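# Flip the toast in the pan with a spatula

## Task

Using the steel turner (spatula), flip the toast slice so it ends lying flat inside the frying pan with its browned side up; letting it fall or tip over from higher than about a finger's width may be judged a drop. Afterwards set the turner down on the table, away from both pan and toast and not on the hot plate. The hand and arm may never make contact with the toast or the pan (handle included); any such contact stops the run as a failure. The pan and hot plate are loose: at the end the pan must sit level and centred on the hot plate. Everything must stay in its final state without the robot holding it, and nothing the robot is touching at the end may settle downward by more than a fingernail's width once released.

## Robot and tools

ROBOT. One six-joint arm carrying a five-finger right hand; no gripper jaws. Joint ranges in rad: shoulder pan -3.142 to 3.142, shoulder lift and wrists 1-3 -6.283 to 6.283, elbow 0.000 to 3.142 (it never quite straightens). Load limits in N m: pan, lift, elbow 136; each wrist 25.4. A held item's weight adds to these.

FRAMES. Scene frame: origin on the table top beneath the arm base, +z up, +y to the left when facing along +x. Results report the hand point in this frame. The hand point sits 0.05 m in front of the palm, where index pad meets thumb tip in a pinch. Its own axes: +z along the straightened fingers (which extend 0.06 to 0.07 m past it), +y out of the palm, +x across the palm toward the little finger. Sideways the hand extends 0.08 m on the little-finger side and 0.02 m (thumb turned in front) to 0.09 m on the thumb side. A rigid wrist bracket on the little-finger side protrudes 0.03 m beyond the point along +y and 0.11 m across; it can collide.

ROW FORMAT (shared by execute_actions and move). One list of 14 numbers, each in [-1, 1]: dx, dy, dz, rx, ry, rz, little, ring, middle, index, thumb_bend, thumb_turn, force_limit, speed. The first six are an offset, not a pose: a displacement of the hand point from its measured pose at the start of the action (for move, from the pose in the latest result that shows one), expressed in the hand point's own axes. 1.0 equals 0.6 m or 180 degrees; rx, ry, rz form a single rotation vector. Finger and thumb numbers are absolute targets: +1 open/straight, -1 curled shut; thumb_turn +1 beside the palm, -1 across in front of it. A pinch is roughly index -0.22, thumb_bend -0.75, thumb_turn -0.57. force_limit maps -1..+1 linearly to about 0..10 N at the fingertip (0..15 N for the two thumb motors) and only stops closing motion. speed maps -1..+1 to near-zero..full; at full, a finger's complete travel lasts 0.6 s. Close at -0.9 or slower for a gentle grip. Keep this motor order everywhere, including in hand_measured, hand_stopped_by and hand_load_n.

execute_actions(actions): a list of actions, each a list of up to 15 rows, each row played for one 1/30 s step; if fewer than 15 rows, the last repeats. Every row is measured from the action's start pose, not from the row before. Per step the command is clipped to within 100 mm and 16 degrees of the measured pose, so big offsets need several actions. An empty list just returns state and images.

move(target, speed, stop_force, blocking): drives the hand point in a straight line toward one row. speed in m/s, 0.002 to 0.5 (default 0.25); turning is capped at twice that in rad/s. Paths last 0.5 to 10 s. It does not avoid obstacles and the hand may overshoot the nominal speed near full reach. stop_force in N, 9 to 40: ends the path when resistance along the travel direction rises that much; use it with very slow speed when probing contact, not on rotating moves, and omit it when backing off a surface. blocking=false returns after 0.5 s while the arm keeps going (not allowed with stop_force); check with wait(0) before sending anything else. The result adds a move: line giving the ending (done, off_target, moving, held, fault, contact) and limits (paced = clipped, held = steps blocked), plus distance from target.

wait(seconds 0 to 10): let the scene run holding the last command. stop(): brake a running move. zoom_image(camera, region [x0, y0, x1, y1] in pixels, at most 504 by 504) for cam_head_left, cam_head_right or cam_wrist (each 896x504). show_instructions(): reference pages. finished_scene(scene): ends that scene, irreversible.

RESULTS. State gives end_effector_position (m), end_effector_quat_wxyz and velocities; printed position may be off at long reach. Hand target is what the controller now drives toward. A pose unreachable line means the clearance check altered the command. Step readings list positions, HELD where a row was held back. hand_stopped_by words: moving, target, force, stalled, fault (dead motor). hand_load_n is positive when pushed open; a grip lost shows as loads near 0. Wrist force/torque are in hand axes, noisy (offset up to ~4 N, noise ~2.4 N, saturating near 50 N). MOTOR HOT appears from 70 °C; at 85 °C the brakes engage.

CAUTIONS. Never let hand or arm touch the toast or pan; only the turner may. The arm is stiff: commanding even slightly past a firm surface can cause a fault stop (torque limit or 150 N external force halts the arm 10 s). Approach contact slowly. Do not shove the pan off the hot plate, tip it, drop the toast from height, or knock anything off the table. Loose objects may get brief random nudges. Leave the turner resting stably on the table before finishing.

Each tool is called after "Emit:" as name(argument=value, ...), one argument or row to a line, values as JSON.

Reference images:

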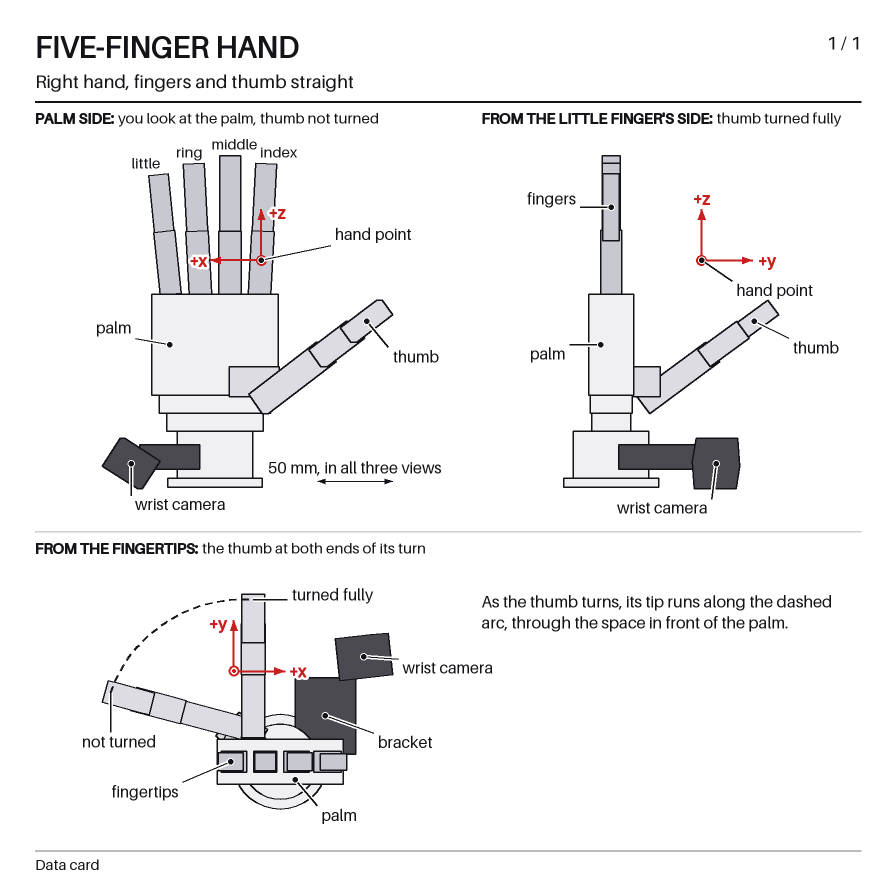

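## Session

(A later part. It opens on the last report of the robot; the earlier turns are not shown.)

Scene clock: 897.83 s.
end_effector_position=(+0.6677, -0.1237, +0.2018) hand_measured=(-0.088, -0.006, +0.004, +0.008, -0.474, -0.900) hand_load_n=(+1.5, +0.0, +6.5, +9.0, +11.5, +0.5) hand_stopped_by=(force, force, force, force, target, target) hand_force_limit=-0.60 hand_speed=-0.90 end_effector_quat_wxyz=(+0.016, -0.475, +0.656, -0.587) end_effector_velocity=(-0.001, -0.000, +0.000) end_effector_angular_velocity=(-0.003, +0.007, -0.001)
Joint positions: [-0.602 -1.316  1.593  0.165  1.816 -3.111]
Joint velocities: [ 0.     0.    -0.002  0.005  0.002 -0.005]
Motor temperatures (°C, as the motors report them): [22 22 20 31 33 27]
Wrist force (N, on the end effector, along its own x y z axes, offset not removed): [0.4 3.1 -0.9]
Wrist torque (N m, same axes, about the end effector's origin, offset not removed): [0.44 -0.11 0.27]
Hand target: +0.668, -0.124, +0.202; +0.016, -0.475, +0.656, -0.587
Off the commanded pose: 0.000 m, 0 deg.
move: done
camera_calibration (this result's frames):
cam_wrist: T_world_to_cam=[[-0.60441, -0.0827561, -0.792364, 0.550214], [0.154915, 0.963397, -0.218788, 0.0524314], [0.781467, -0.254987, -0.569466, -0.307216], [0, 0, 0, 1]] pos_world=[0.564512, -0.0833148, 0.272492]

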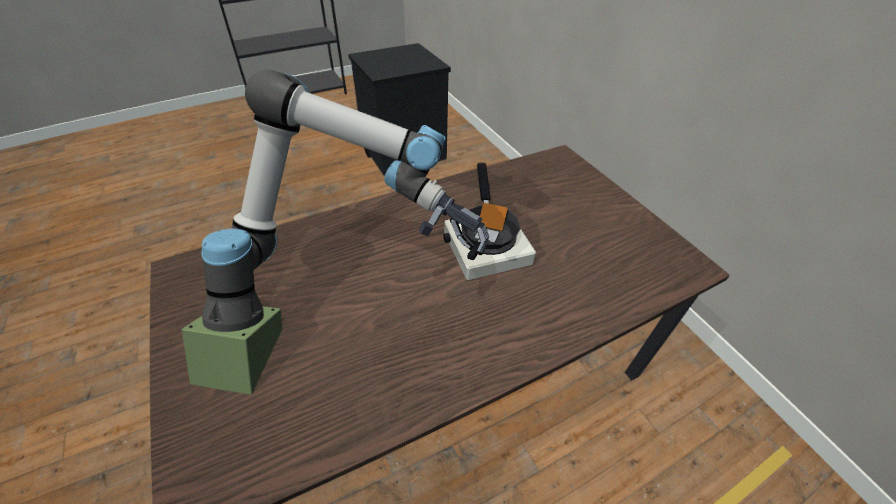

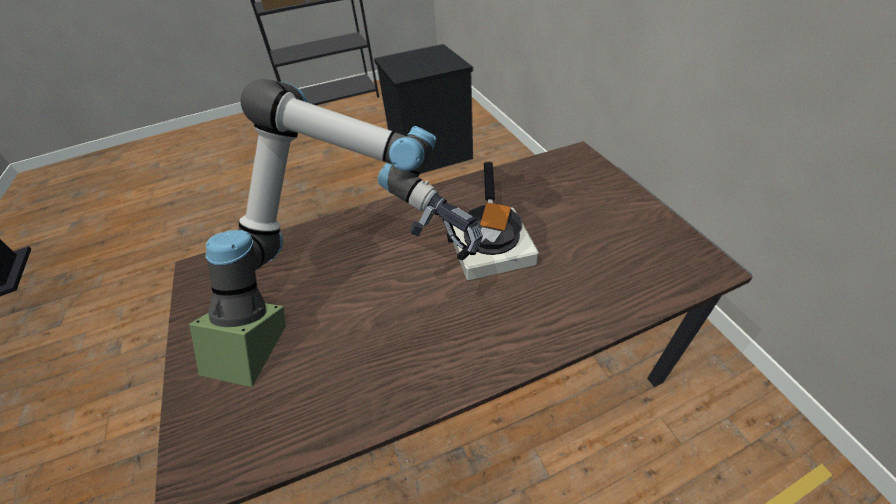

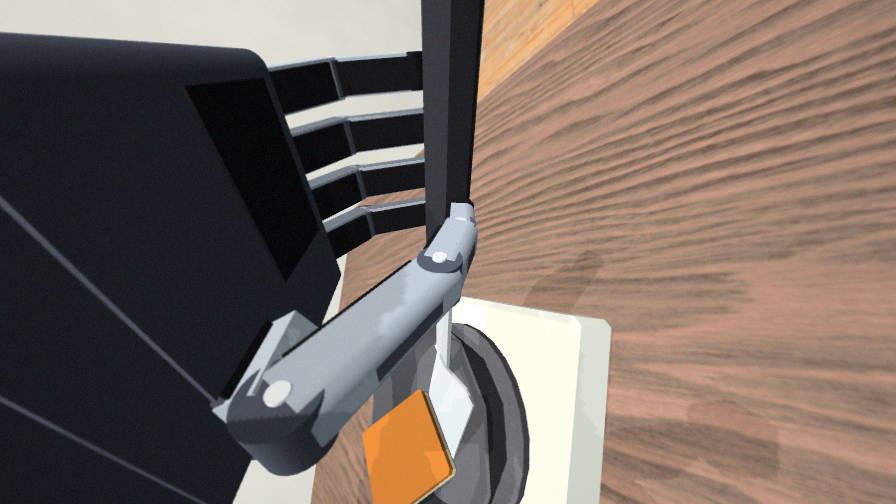

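Emit:
move(
  target=[0.02562,-0.08517,-0.03265,-0.00132,0.01558,-0.04159,-0.45,-0.4,-0.4,-0.4,-0.48,-0.9,-0.6,-0.9],
  speed=0.09,
)

Scene clock: 911.43 s.
end_effector_position=(+0.6786, -0.1117, +0.2561) hand_measured=(-0.088, -0.006, +0.004, +0.008, -0.474, -0.900) hand_load_n=(+1.5, +0.0, +7.0, +9.0, +11.5, +0.5) hand_stopped_by=(force, force, force, force, target, target) hand_force_limit=-0.60 hand_speed=-0.90 end_effector_quat_wxyz=(-0.039, -0.502, +0.625, -0.597) end_effector_velocity=(+0.000, +0.000, +0.001) end_effector_angular_velocity=(-0.003, +0.005, -0.000)
Joint positions: [-0.584 -1.322  1.451  0.318  1.882 -3.233]
Joint velocities: [ 0.001  0.001 -0.004  0.005  0.002 -0.004]
Motor temperatures (°C, as the motors report them): [22 22 20 31 33 27]
Wrist force (N, on the end effector, along its own x y z axes, offset not removed): [0.4 3.3 -0.4]
Wrist torque (N m, same axes, about the end effector's origin, offset not removed): [0.48 -0.21 0.24]
Hand target: +0.679, -0.112, +0.256; -0.039, -0.502, +0.625, -0.597
Off the commanded pose: 0.000 m, 0 deg.
move: done
camera_calibration (this result's frames):
cam_wrist: T_world_to_cam=[[-0.675616, -0.160407, -0.719592, 0.621891], [0.129141, 0.935205, -0.329719, 0.0937714], [0.725855, -0.315692, -0.611125, -0.240081], [0, 0, 0, 1]] pos_world=[0.582314, -0.0637315, 0.331706]

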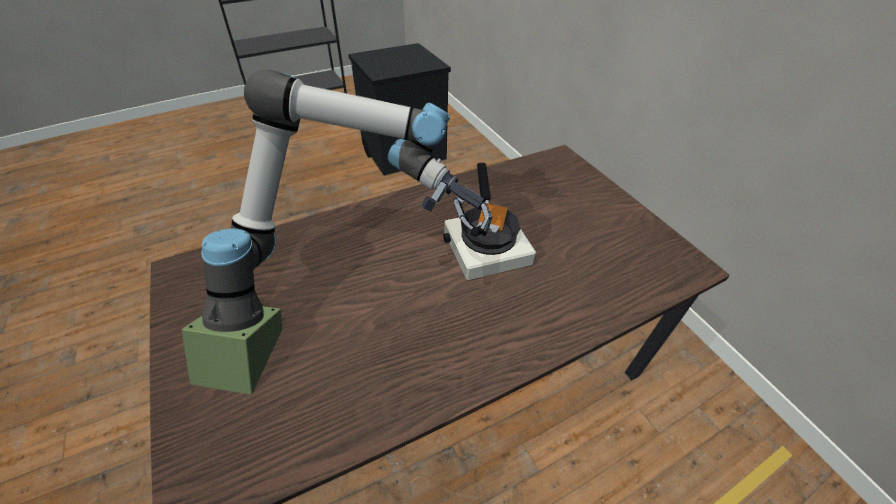

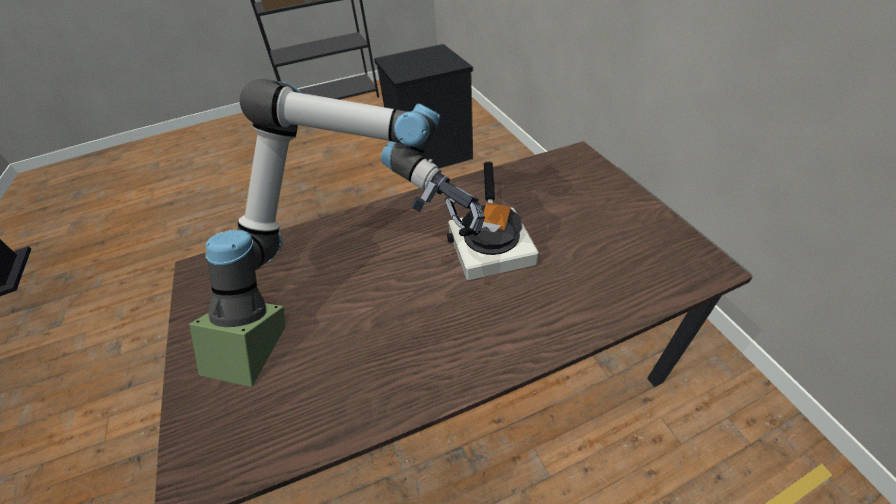

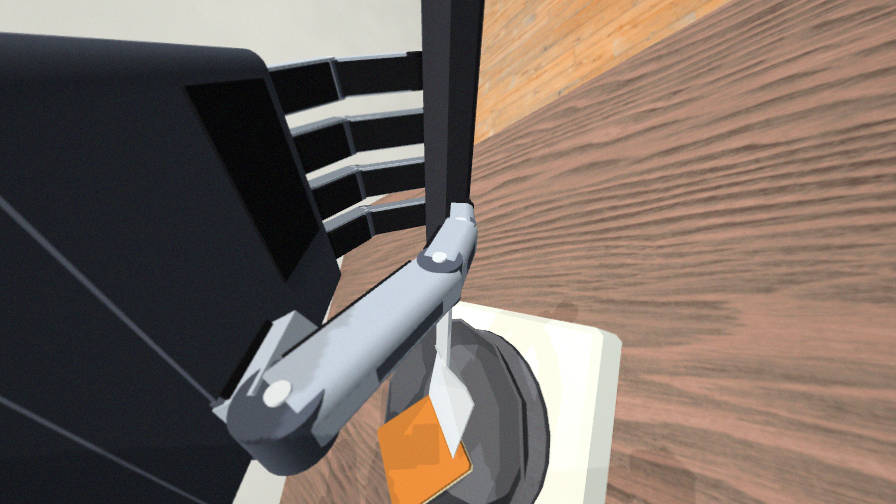

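Emit:
zoom_image(
  camera="cam_wrist",
  region=[365, 385, 485, 504],
)

Region (365, 385, 485, 504) of cam_wrist's 896x504 image, scaled by 4.200, with more detail than that image has; it fills the top 500 rows of this view, and the rest is white.

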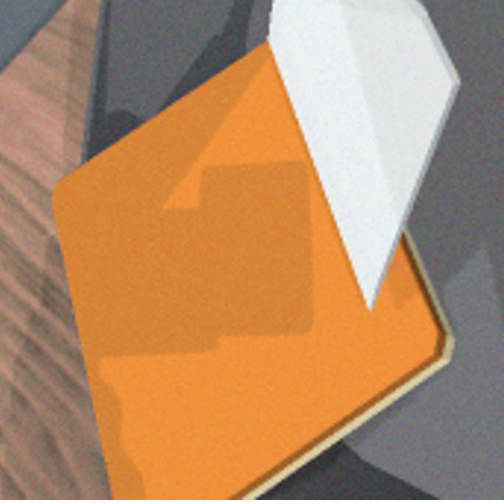

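Emit:
move(
  target=[-0.06015,-0.12215,-0.0438,0,0,0,-0.45,-0.4,-0.4,-0.4,-0.48,-0.9,-0.6,-0.9],
  speed=0.09,
)

Emit:
zoom_image(
  camera="cam_wrist",
  region=[400, 340, 560, 500],
)

Emit:
zoom_image(
  camera="cam_head_right",
  region=[450, 180, 550, 270],
)

Scene clock: 917.37 s.
end_effector_position=(+0.7311, -0.0543, +0.2920) hand_measured=(-0.088, -0.006, +0.004, +0.008, -0.474, -0.900) hand_load_n=(+1.5, +0.0, +7.0, +9.0, +11.5, +0.5) hand_stopped_by=(force, force, force, force, target, target) hand_force_limit=-0.60 hand_speed=-0.90 end_effector_quat_wxyz=(-0.039, -0.502, +0.625, -0.597) end_effector_velocity=(+0.001, +0.000, +0.001) end_effector_angular_velocity=(+0.000, -0.001, -0.002)
Joint positions: [-0.483 -1.238  1.169  0.532  1.973 -3.185]
Joint velocities: [ 0.001  0.003 -0.007  0.005  0.002  0.002]
Motor temperatures (°C, as the motors report them): [22 22 20 31 33 27]
Wrist force (N, on the end effector, along its own x y z axes, offset not removed): [0.7 2.1 -1.2]
Wrist torque (N m, same axes, about the end effector's origin, offset not removed): [0.33 -0.18 0.21]
Hand target: +0.731, -0.054, +0.292; -0.039, -0.502, +0.625, -0.597
Off the commanded pose: 0.000 m, 0 deg.
move: done
camera_calibration (this result's frames):
cam_wrist: T_world_to_cam=[[-0.675548, -0.160408, -0.719655, 0.692355], [0.129102, 0.935235, -0.329649, 0.0452032], [0.725925, -0.315603, -0.611087, -0.238139], [0, 0, 0, 1]] pos_world=[0.634755, -0.00637338, 0.367635]

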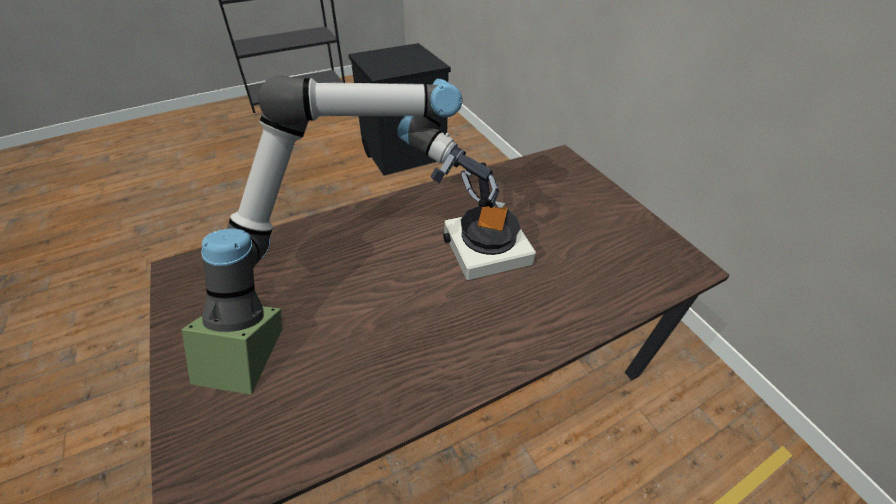

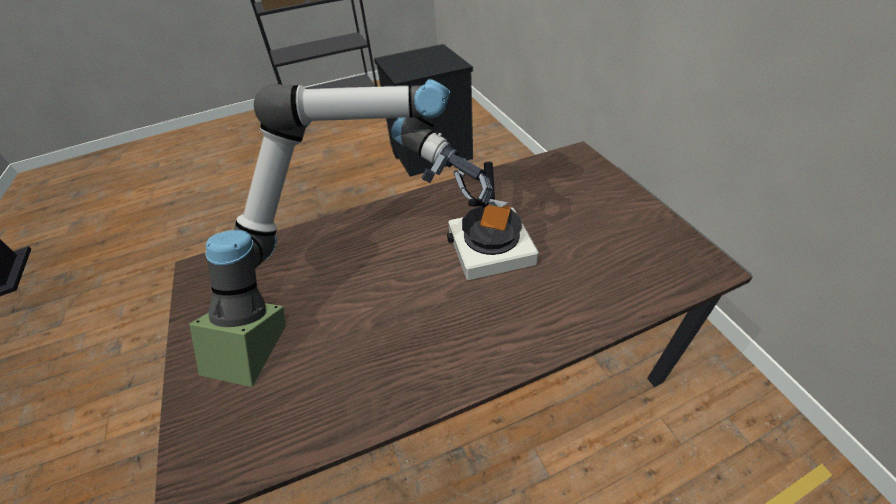

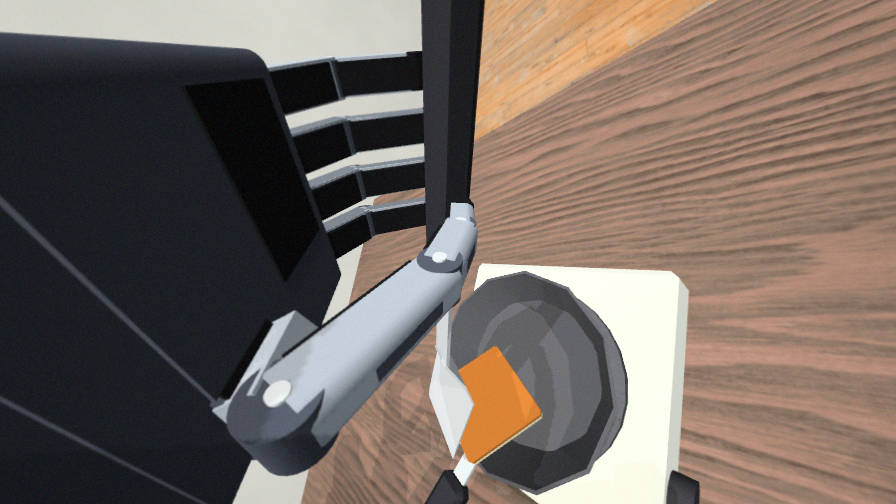

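Region (400, 340, 560, 500) of cam_wrist's 896x504 image, scaled by 3.150, with more detail than that image has.

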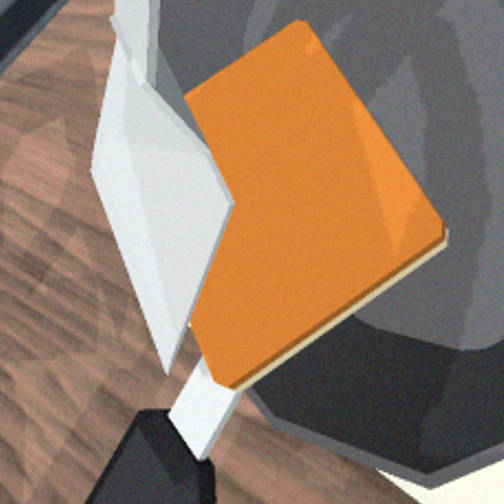

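Region (450, 180, 550, 270) of cam_head_right's 896x504 image, scaled by 5.040, with more detail than that image has; it fills the top 454 rows of this view, and the rest is white.

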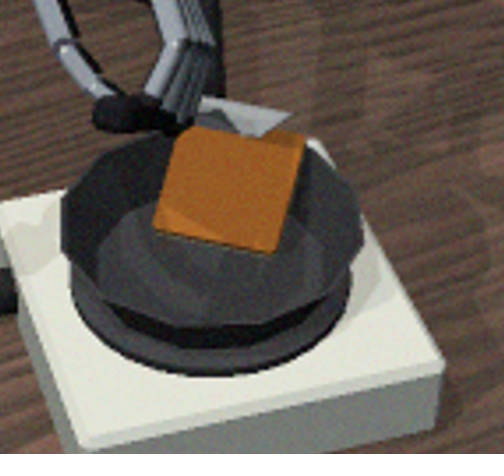

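Emit:
move(
  target=[-0.01147,0.01736,0.00684,0,0,0,-0.45,-0.4,-0.4,-0.4,-0.48,-0.9,-0.6,-0.9],
  speed=0.015,
)

Emit:
zoom_image(
  camera="cam_wrist",
  region=[400, 340, 560, 500],
)

Emit:
zoom_image(
  camera="cam_head_right",
  region=[450, 180, 550, 270],
)

Scene clock: 928.90 s.
end_effector_position=(+0.7298, -0.0557, +0.2792) hand_measured=(-0.088, -0.006, +0.004, +0.008, -0.474, -0.900) hand_load_n=(+1.5, +0.0, +7.0, +9.0, +11.5, +0.5) hand_stopped_by=(force, force, force, force, target, target) hand_force_limit=-0.60 hand_speed=-0.90 end_effector_quat_wxyz=(-0.039, -0.502, +0.625, -0.597) end_effector_velocity=(+0.000, -0.000, -0.002) end_effector_angular_velocity=(+0.001, -0.001, +0.000)
Joint positions: [-0.474 -1.234  1.195  0.504  1.98  -3.181]
Joint velocities: [ 0.001  0.001  0.003 -0.004 -0.     0.001]
Motor temperatures (°C, as the motors report them): [22 22 20 31 33 27]
Wrist force (N, on the end effector, along its own x y z axes, offset not removed): [0.9 2.5 0.0]
Wrist torque (N m, same axes, about the end effector's origin, offset not removed): [0.29 -0.25 0.28]
Hand target: +0.730, -0.056, +0.279; -0.039, -0.502, +0.625, -0.597
Off the commanded pose: 0.000 m, 0 deg.
move: done
camera_calibration (this result's frames):
cam_wrist: T_world_to_cam=[[-0.675555, -0.16039, -0.719653, 0.682], [0.129109, 0.935239, -0.329636, 0.0424992], [0.725918, -0.315601, -0.611097, -0.245478], [0, 0, 0, 1]] pos_world=[0.633438, -0.0078336, 0.354802]

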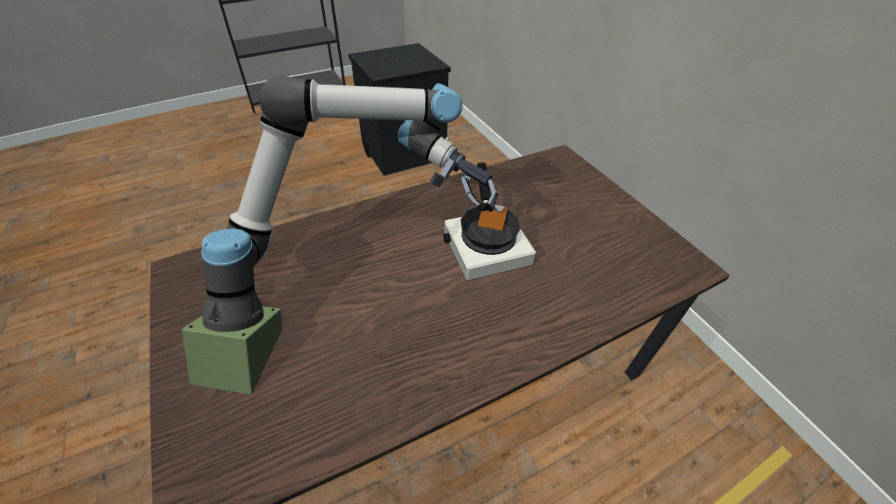

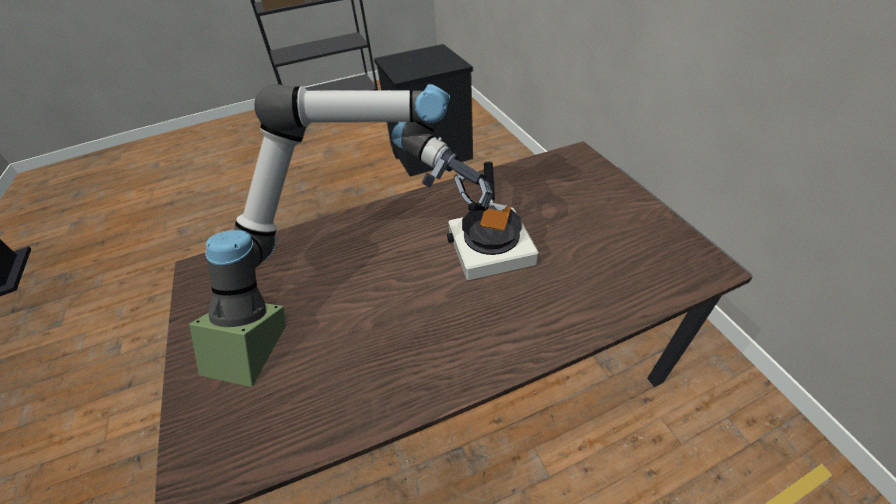

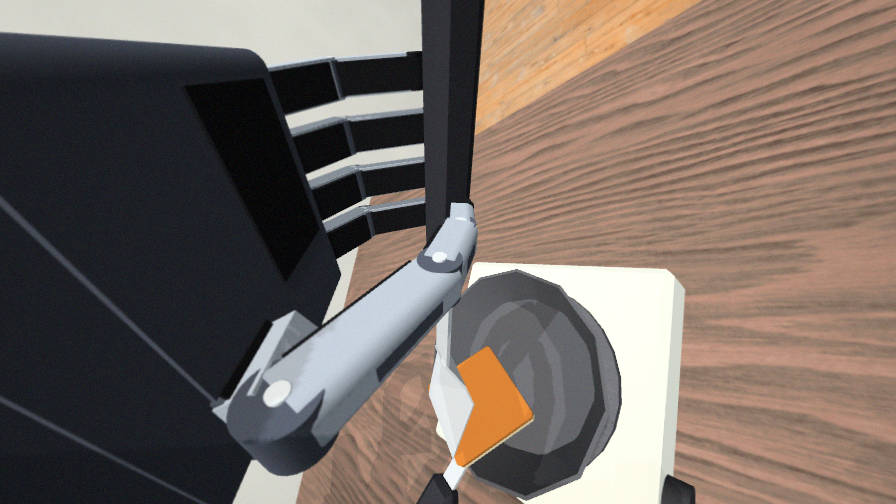

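Region (400, 340, 560, 500) of cam_wrist's 896x504 image, scaled by 3.150, with more detail than that image has.

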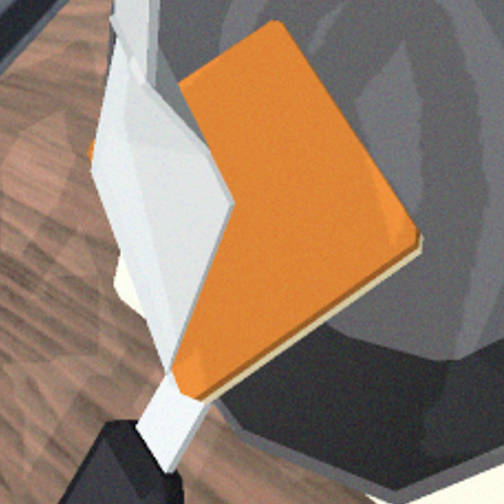

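Region (450, 180, 550, 270) of cam_head_right's 896x504 image, scaled by 5.040, with more detail than that image has; it fills the top 454 rows of this view, and the rest is white.

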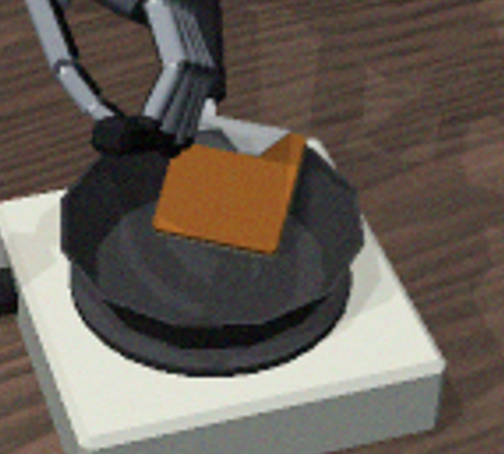

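Emit:
move(
  target=[-0.00507,-0.00409,-0.00137,0,0,0,-0.45,-0.4,-0.4,-0.4,-0.48,-0.9,-0.6,-0.9],
  speed=0.01,
)

Emit:
move(
  target=[-0.0015,0.00766,0.00291,0,0,0,-0.45,-0.4,-0.4,-0.4,-0.48,-0.9,-0.6,-0.9],
  speed=0.007,
)

Emit:
zoom_image(
  camera="cam_wrist",
  region=[400, 340, 560, 500],
)

Emit:
zoom_image(
  camera="cam_head_right",
  region=[450, 180, 550, 270],
)

Scene clock: 935.63 s.
end_effector_position=(+0.7324, -0.0529, +0.2792) hand_measured=(-0.088, -0.006, +0.004, +0.008, -0.474, -0.900) hand_load_n=(+1.5, +0.0, +7.0, +9.0, +11.5, +0.5) hand_stopped_by=(force, force, force, force, target, target) hand_force_limit=-0.60 hand_speed=-0.90 end_effector_quat_wxyz=(-0.039, -0.502, +0.625, -0.597) end_effector_velocity=(+0.001, +0.001, -0.001) end_effector_angular_velocity=(+0.001, +0.001, -0.000)
Joint positions: [-0.468 -1.228  1.182  0.512  1.986 -3.178]
Joint velocities: [ 0.002  0.002 -0.004  0.003  0.001  0.002]
Motor temperatures (°C, as the motors report them): [22 22 20 31 33 27]
Wrist force (N, on the end effector, along its own x y z axes, offset not removed): [1.6 0.7 -1.1]
Wrist torque (N m, same axes, about the end effector's origin, offset not removed): [0.06 -0.27 0.30]
Hand target: +0.732, -0.053, +0.279; -0.039, -0.502, +0.625, -0.597
Off the commanded pose: 0.000 m, 0 deg.
move: done
camera_calibration (this result's frames):
cam_wrist: T_world_to_cam=[[-0.675545, -0.1604, -0.71966, 0.684213], [0.129095, 0.935242, -0.329631, 0.0395006], [0.725929, -0.315585, -0.611091, -0.246484], [0, 0, 0, 1]] pos_world=[0.636047, -0.00498133, 0.354798]

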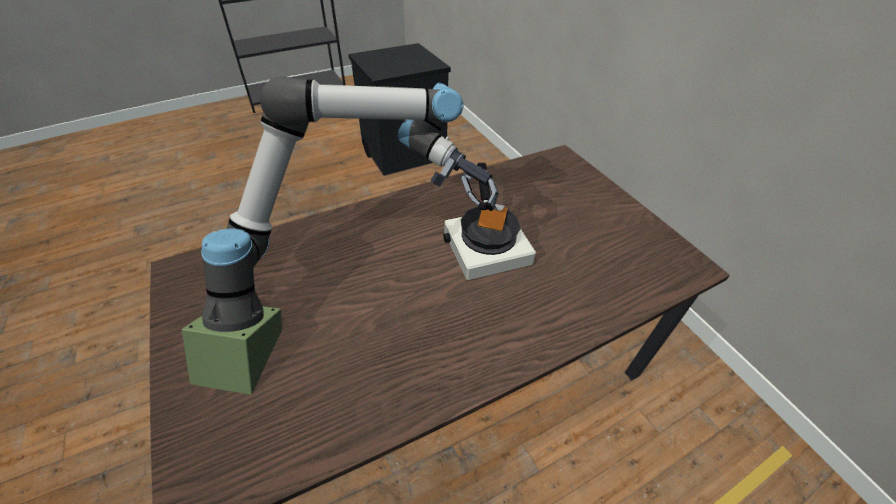

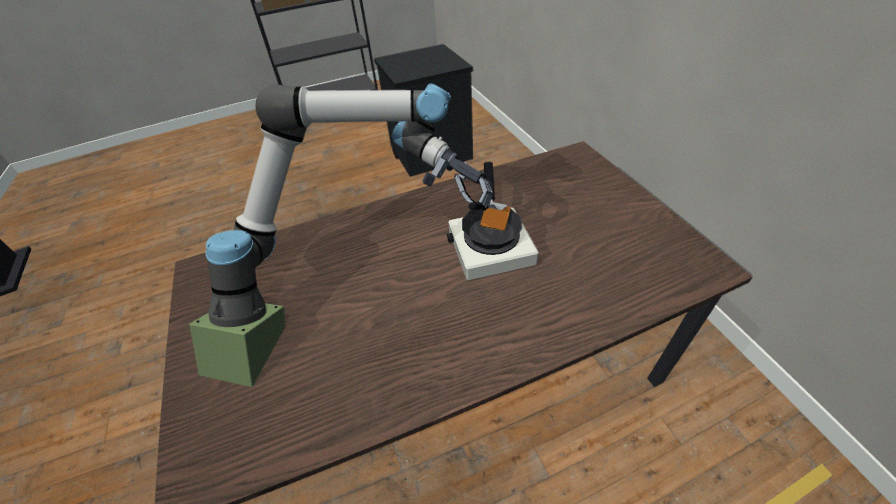

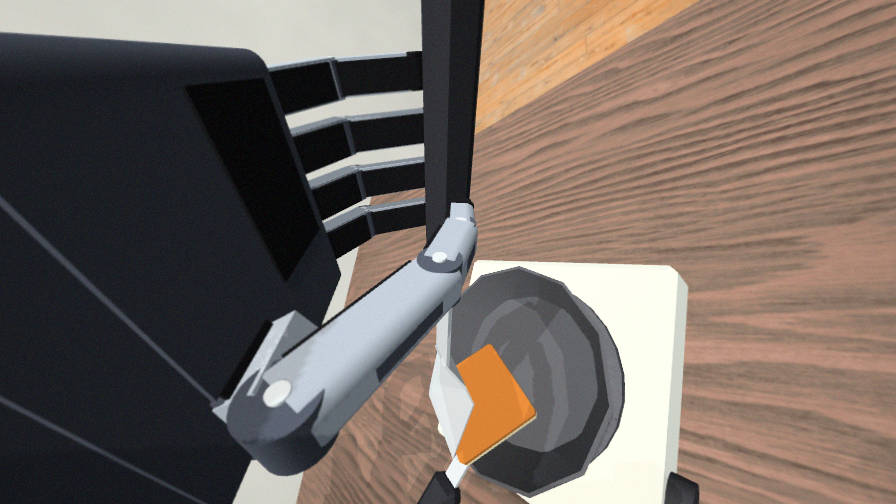

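Scene clock: 936.57 s.
end_effector_position=(+0.7307, -0.0547, +0.2749) hand_measured=(-0.088, -0.006, +0.004, +0.008, -0.474, -0.900) hand_load_n=(+1.5, +0.0, +7.0, +9.0, +11.0, +0.5) hand_stopped_by=(force, force, force, force, target, target) hand_force_limit=-0.60 hand_speed=-0.90 end_effector_quat_wxyz=(-0.039, -0.502, +0.625, -0.597) end_effector_velocity=(-0.001, -0.001, -0.002) end_effector_angular_velocity=(+0.002, +0.000, -0.002)
Joint positions: [-0.468 -1.229  1.196  0.499  1.986 -3.178]
Joint velocities: [-0.001 -0.001  0.006 -0.003 -0.     0.002]
Motor temperatures (°C, as the motors report them): [22 22 20 31 33 27]
Wrist force (N, on the end effector, along its own x y z axes, offset not removed): [0.3 2.3 -1.7]
Wrist torque (N m, same axes, about the end effector's origin, offset not removed): [0.42 -0.01 0.24]
Hand target: +0.731, -0.055, +0.275; -0.039, -0.502, +0.625, -0.597
Off the commanded pose: 0.000 m, 0 deg.
move: done
camera_calibration (this result's frames):
cam_wrist: T_world_to_cam=[[-0.675529, -0.160378, -0.71968, 0.679756], [0.129085, 0.93526, -0.329585, 0.0399602], [0.725946, -0.315544, -0.611093, -0.248467], [0, 0, 0, 1]] pos_world=[0.63441, -0.00675748, 0.350541]

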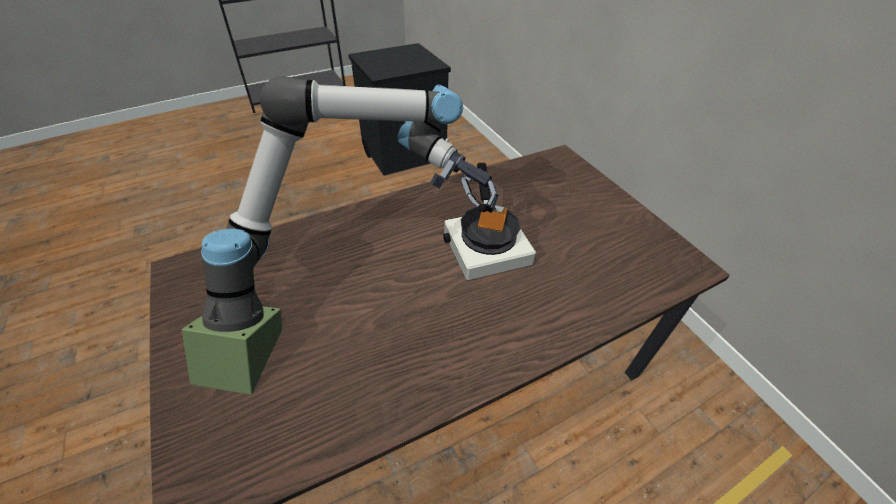

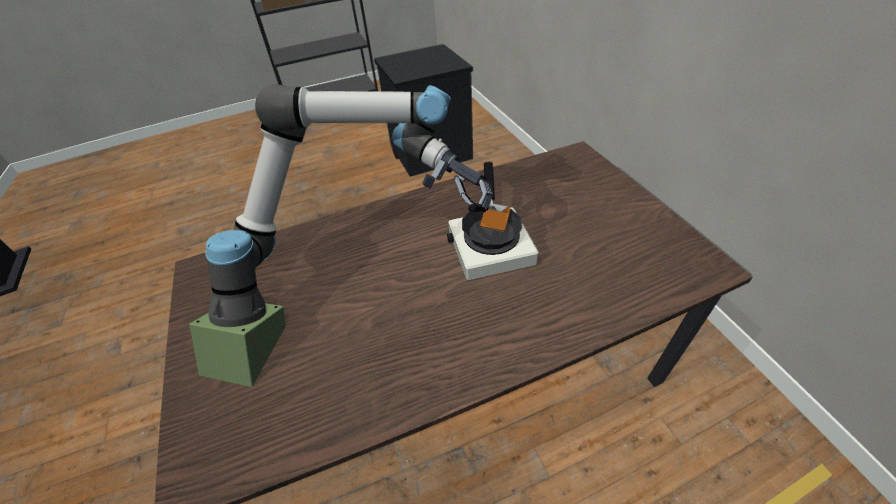

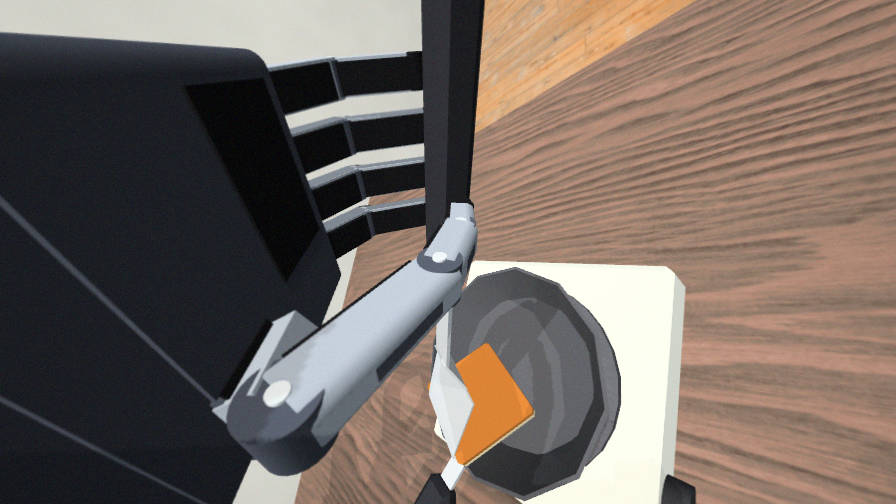

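Region (400, 340, 560, 500) of cam_wrist's 896x504 image, scaled by 3.150, with more detail than that image has.

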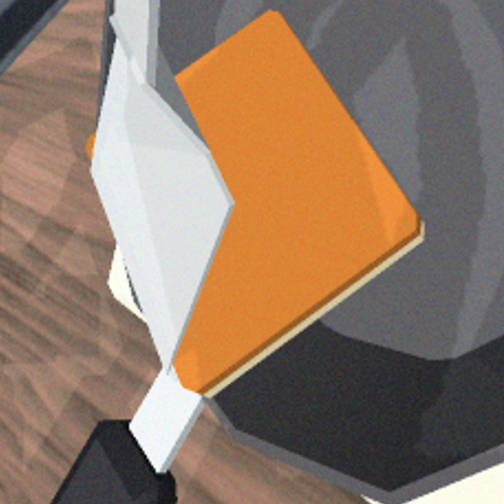

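Region (450, 180, 550, 270) of cam_head_right's 896x504 image, scaled by 5.040, with more detail than that image has; it fills the top 454 rows of this view, and the rest is white.

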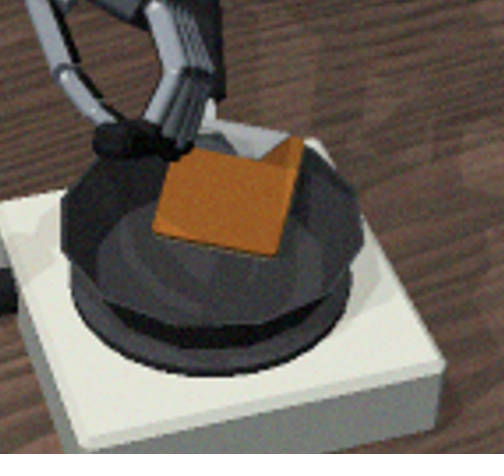

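Emit:
move(
  target=[0.00337,0.00885,0.0032,0,0,0,-0.45,-0.4,-0.4,-0.4,-0.48,-0.9,-0.6,-0.9],
  speed=0.006,
)

Emit:
zoom_image(
  camera="cam_wrist",
  region=[400, 340, 560, 500],
)

Emit:
zoom_image(
  camera="cam_head_right",
  region=[450, 180, 550, 270],
)

Scene clock: 940.37 s.
end_effector_position=(+0.7273, -0.0584, +0.2720) hand_measured=(-0.088, -0.006, +0.004, +0.008, -0.474, -0.900) hand_load_n=(+1.5, +0.0, +7.0, +9.0, +11.5, +0.5) hand_stopped_by=(force, force, force, force, target, target) hand_force_limit=-0.60 hand_speed=-0.90 end_effector_quat_wxyz=(-0.039, -0.502, +0.625, -0.597) end_effector_velocity=(-0.001, -0.000, -0.000) end_effector_angular_velocity=(-0.001, +0.002, +0.001)
Joint positions: [-0.473 -1.235  1.218  0.483  1.981 -3.18 ]
Joint velocities: [-0.001 -0.002  0.004 -0.003 -0.001 -0.002]
Motor temperatures (°C, as the motors report them): [22 22 20 31 33 27]
Wrist force (N, on the end effector, along its own x y z axes, offset not removed): [-0.3 4.7 0.1]
Wrist torque (N m, same axes, about the end effector's origin, offset not removed): [0.67 0.05 0.22]
Hand target: +0.727, -0.058, +0.272; -0.039, -0.502, +0.625, -0.597
Off the commanded pose: 0.000 m, 0 deg.
move: done
camera_calibration (this result's frames):
cam_wrist: T_world_to_cam=[[-0.675537, -0.160373, -0.719674, 0.6747], [0.129093, 0.935257, -0.329589, 0.0429574], [0.725937, -0.315555, -0.611098, -0.248949], [0, 0, 0, 1]] pos_world=[0.630961, -0.0105296, 0.347591]

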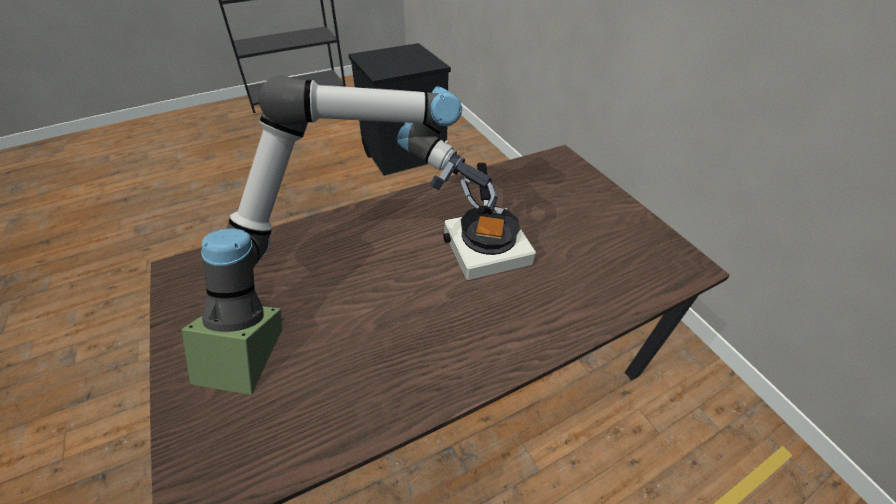

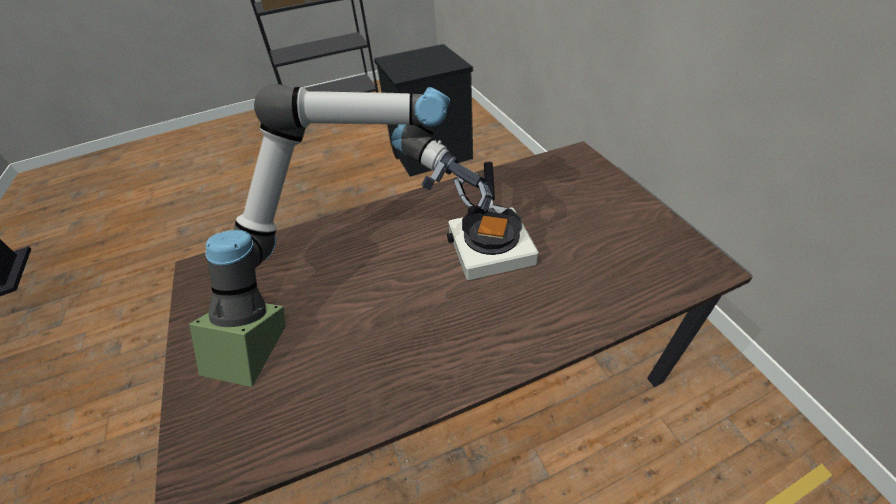

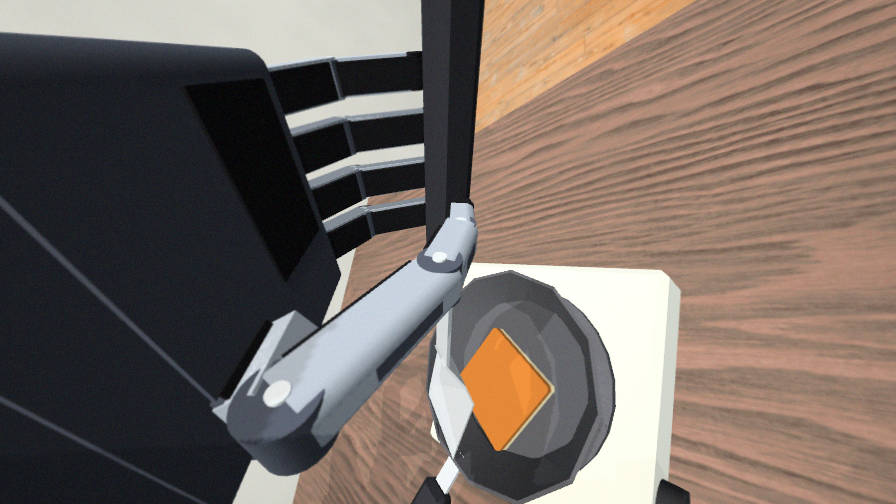

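Region (400, 340, 560, 500) of cam_wrist's 896x504 image, scaled by 3.150, with more detail than that image has.

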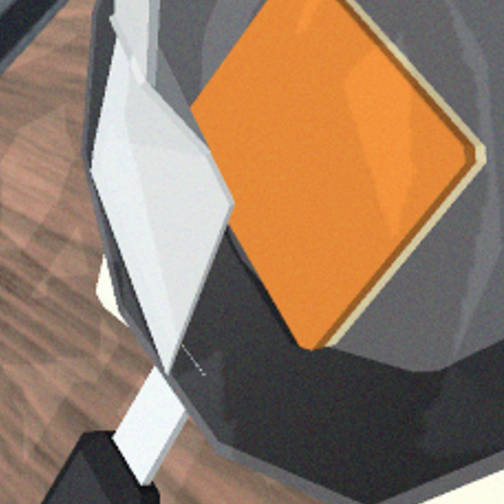

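Region (450, 180, 550, 270) of cam_head_right's 896x504 image, scaled by 5.040, with more detail than that image has; it fills the top 454 rows of this view, and the rest is white.

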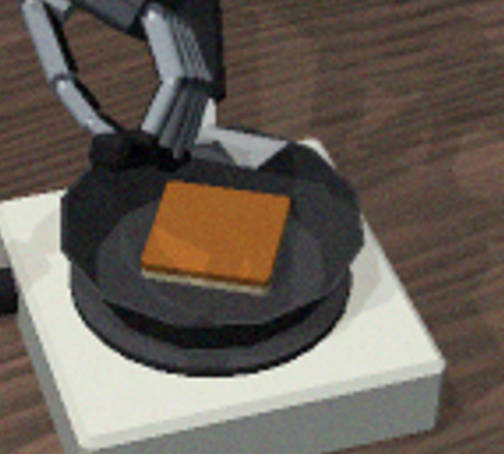

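Emit:
move(
  target=[0.09792,0.31932,-0.14892,0.07896,-0.22456,0.15158,-0.45,-0.4,-0.4,-0.4,-0.48,-0.9,-0.6,-0.9],
  speed=0.2,
)

Emit:
zoom_image(
  camera="cam_head_right",
  region=[430, 170, 550, 290],
)

Scene clock: 959.83 s.
end_effector_position=(+0.5204, -0.0642, +0.1997) hand_measured=(-0.088, -0.006, +0.004, +0.008, -0.474, -0.900) hand_load_n=(+2.0, +0.0, +6.5, +9.0, +11.5, +0.5) hand_stopped_by=(force, force, force, force, target, target) hand_force_limit=-0.60 hand_speed=-0.90 end_effector_quat_wxyz=(+0.375, -0.518, +0.622, -0.452) end_effector_velocity=(-0.001, -0.001, +0.001) end_effector_angular_velocity=(+0.006, -0.011, +0.007)
Joint positions: [-1.246 -1.716  2.32  -0.43   0.569 -2.841]
Joint velocities: [-0.01  -0.001  0.009 -0.028 -0.016  0.021]
Motor temperatures (°C, as the motors report them): [22 22 20 31 33 27]
Wrist force (N, on the end effector, along its own x y z axes, offset not removed): [1.6 2.1 0.6]
Wrist torque (N m, same axes, about the end effector's origin, offset not removed): [0.19 -0.10 0.14]
Hand target: +0.520, -0.064, +0.200; +0.376, -0.518, +0.621, -0.452
Off the commanded pose: 0.001 m, 0 deg.
move: done
camera_calibration (this result's frames):
cam_wrist: T_world_to_cam=[[-0.336085, 0.100571, -0.936447, 0.365351], [-0.365743, 0.902314, 0.228168, 0.195239], [0.867917, 0.419183, -0.266471, -0.240328], [0, 0, 0, 1]] pos_world=[0.402781, -0.112169, 0.233544]

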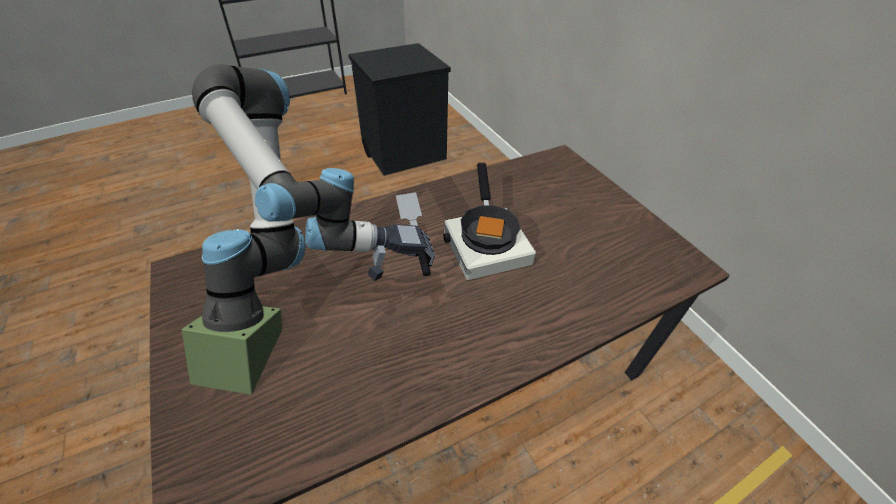

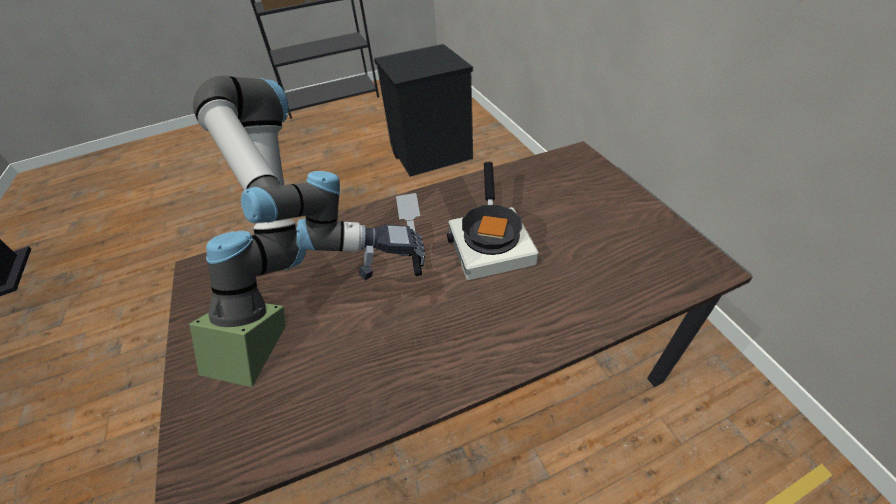

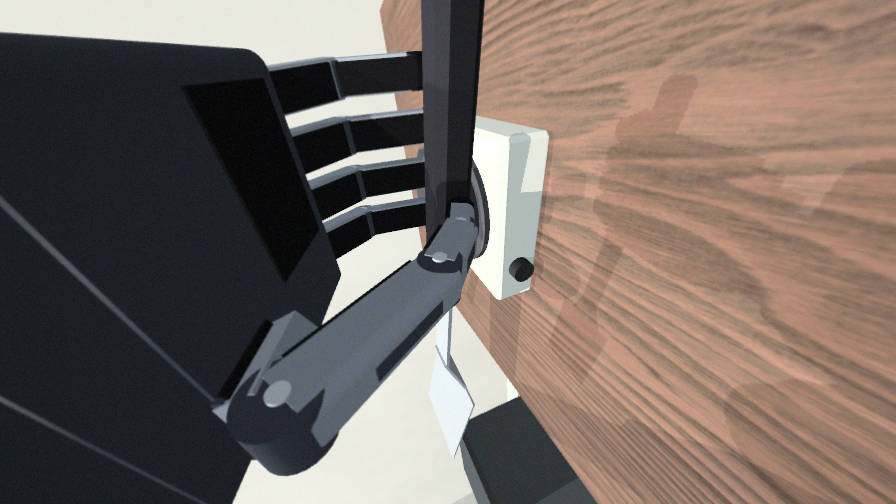

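Region (430, 170, 550, 290) of cam_head_right's 896x504 image, scaled by 4.200, with more detail than that image has.

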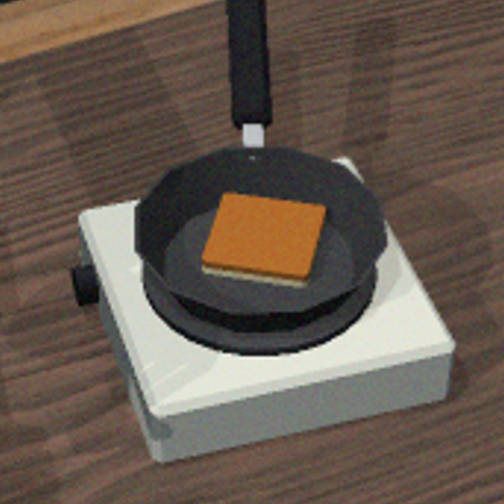

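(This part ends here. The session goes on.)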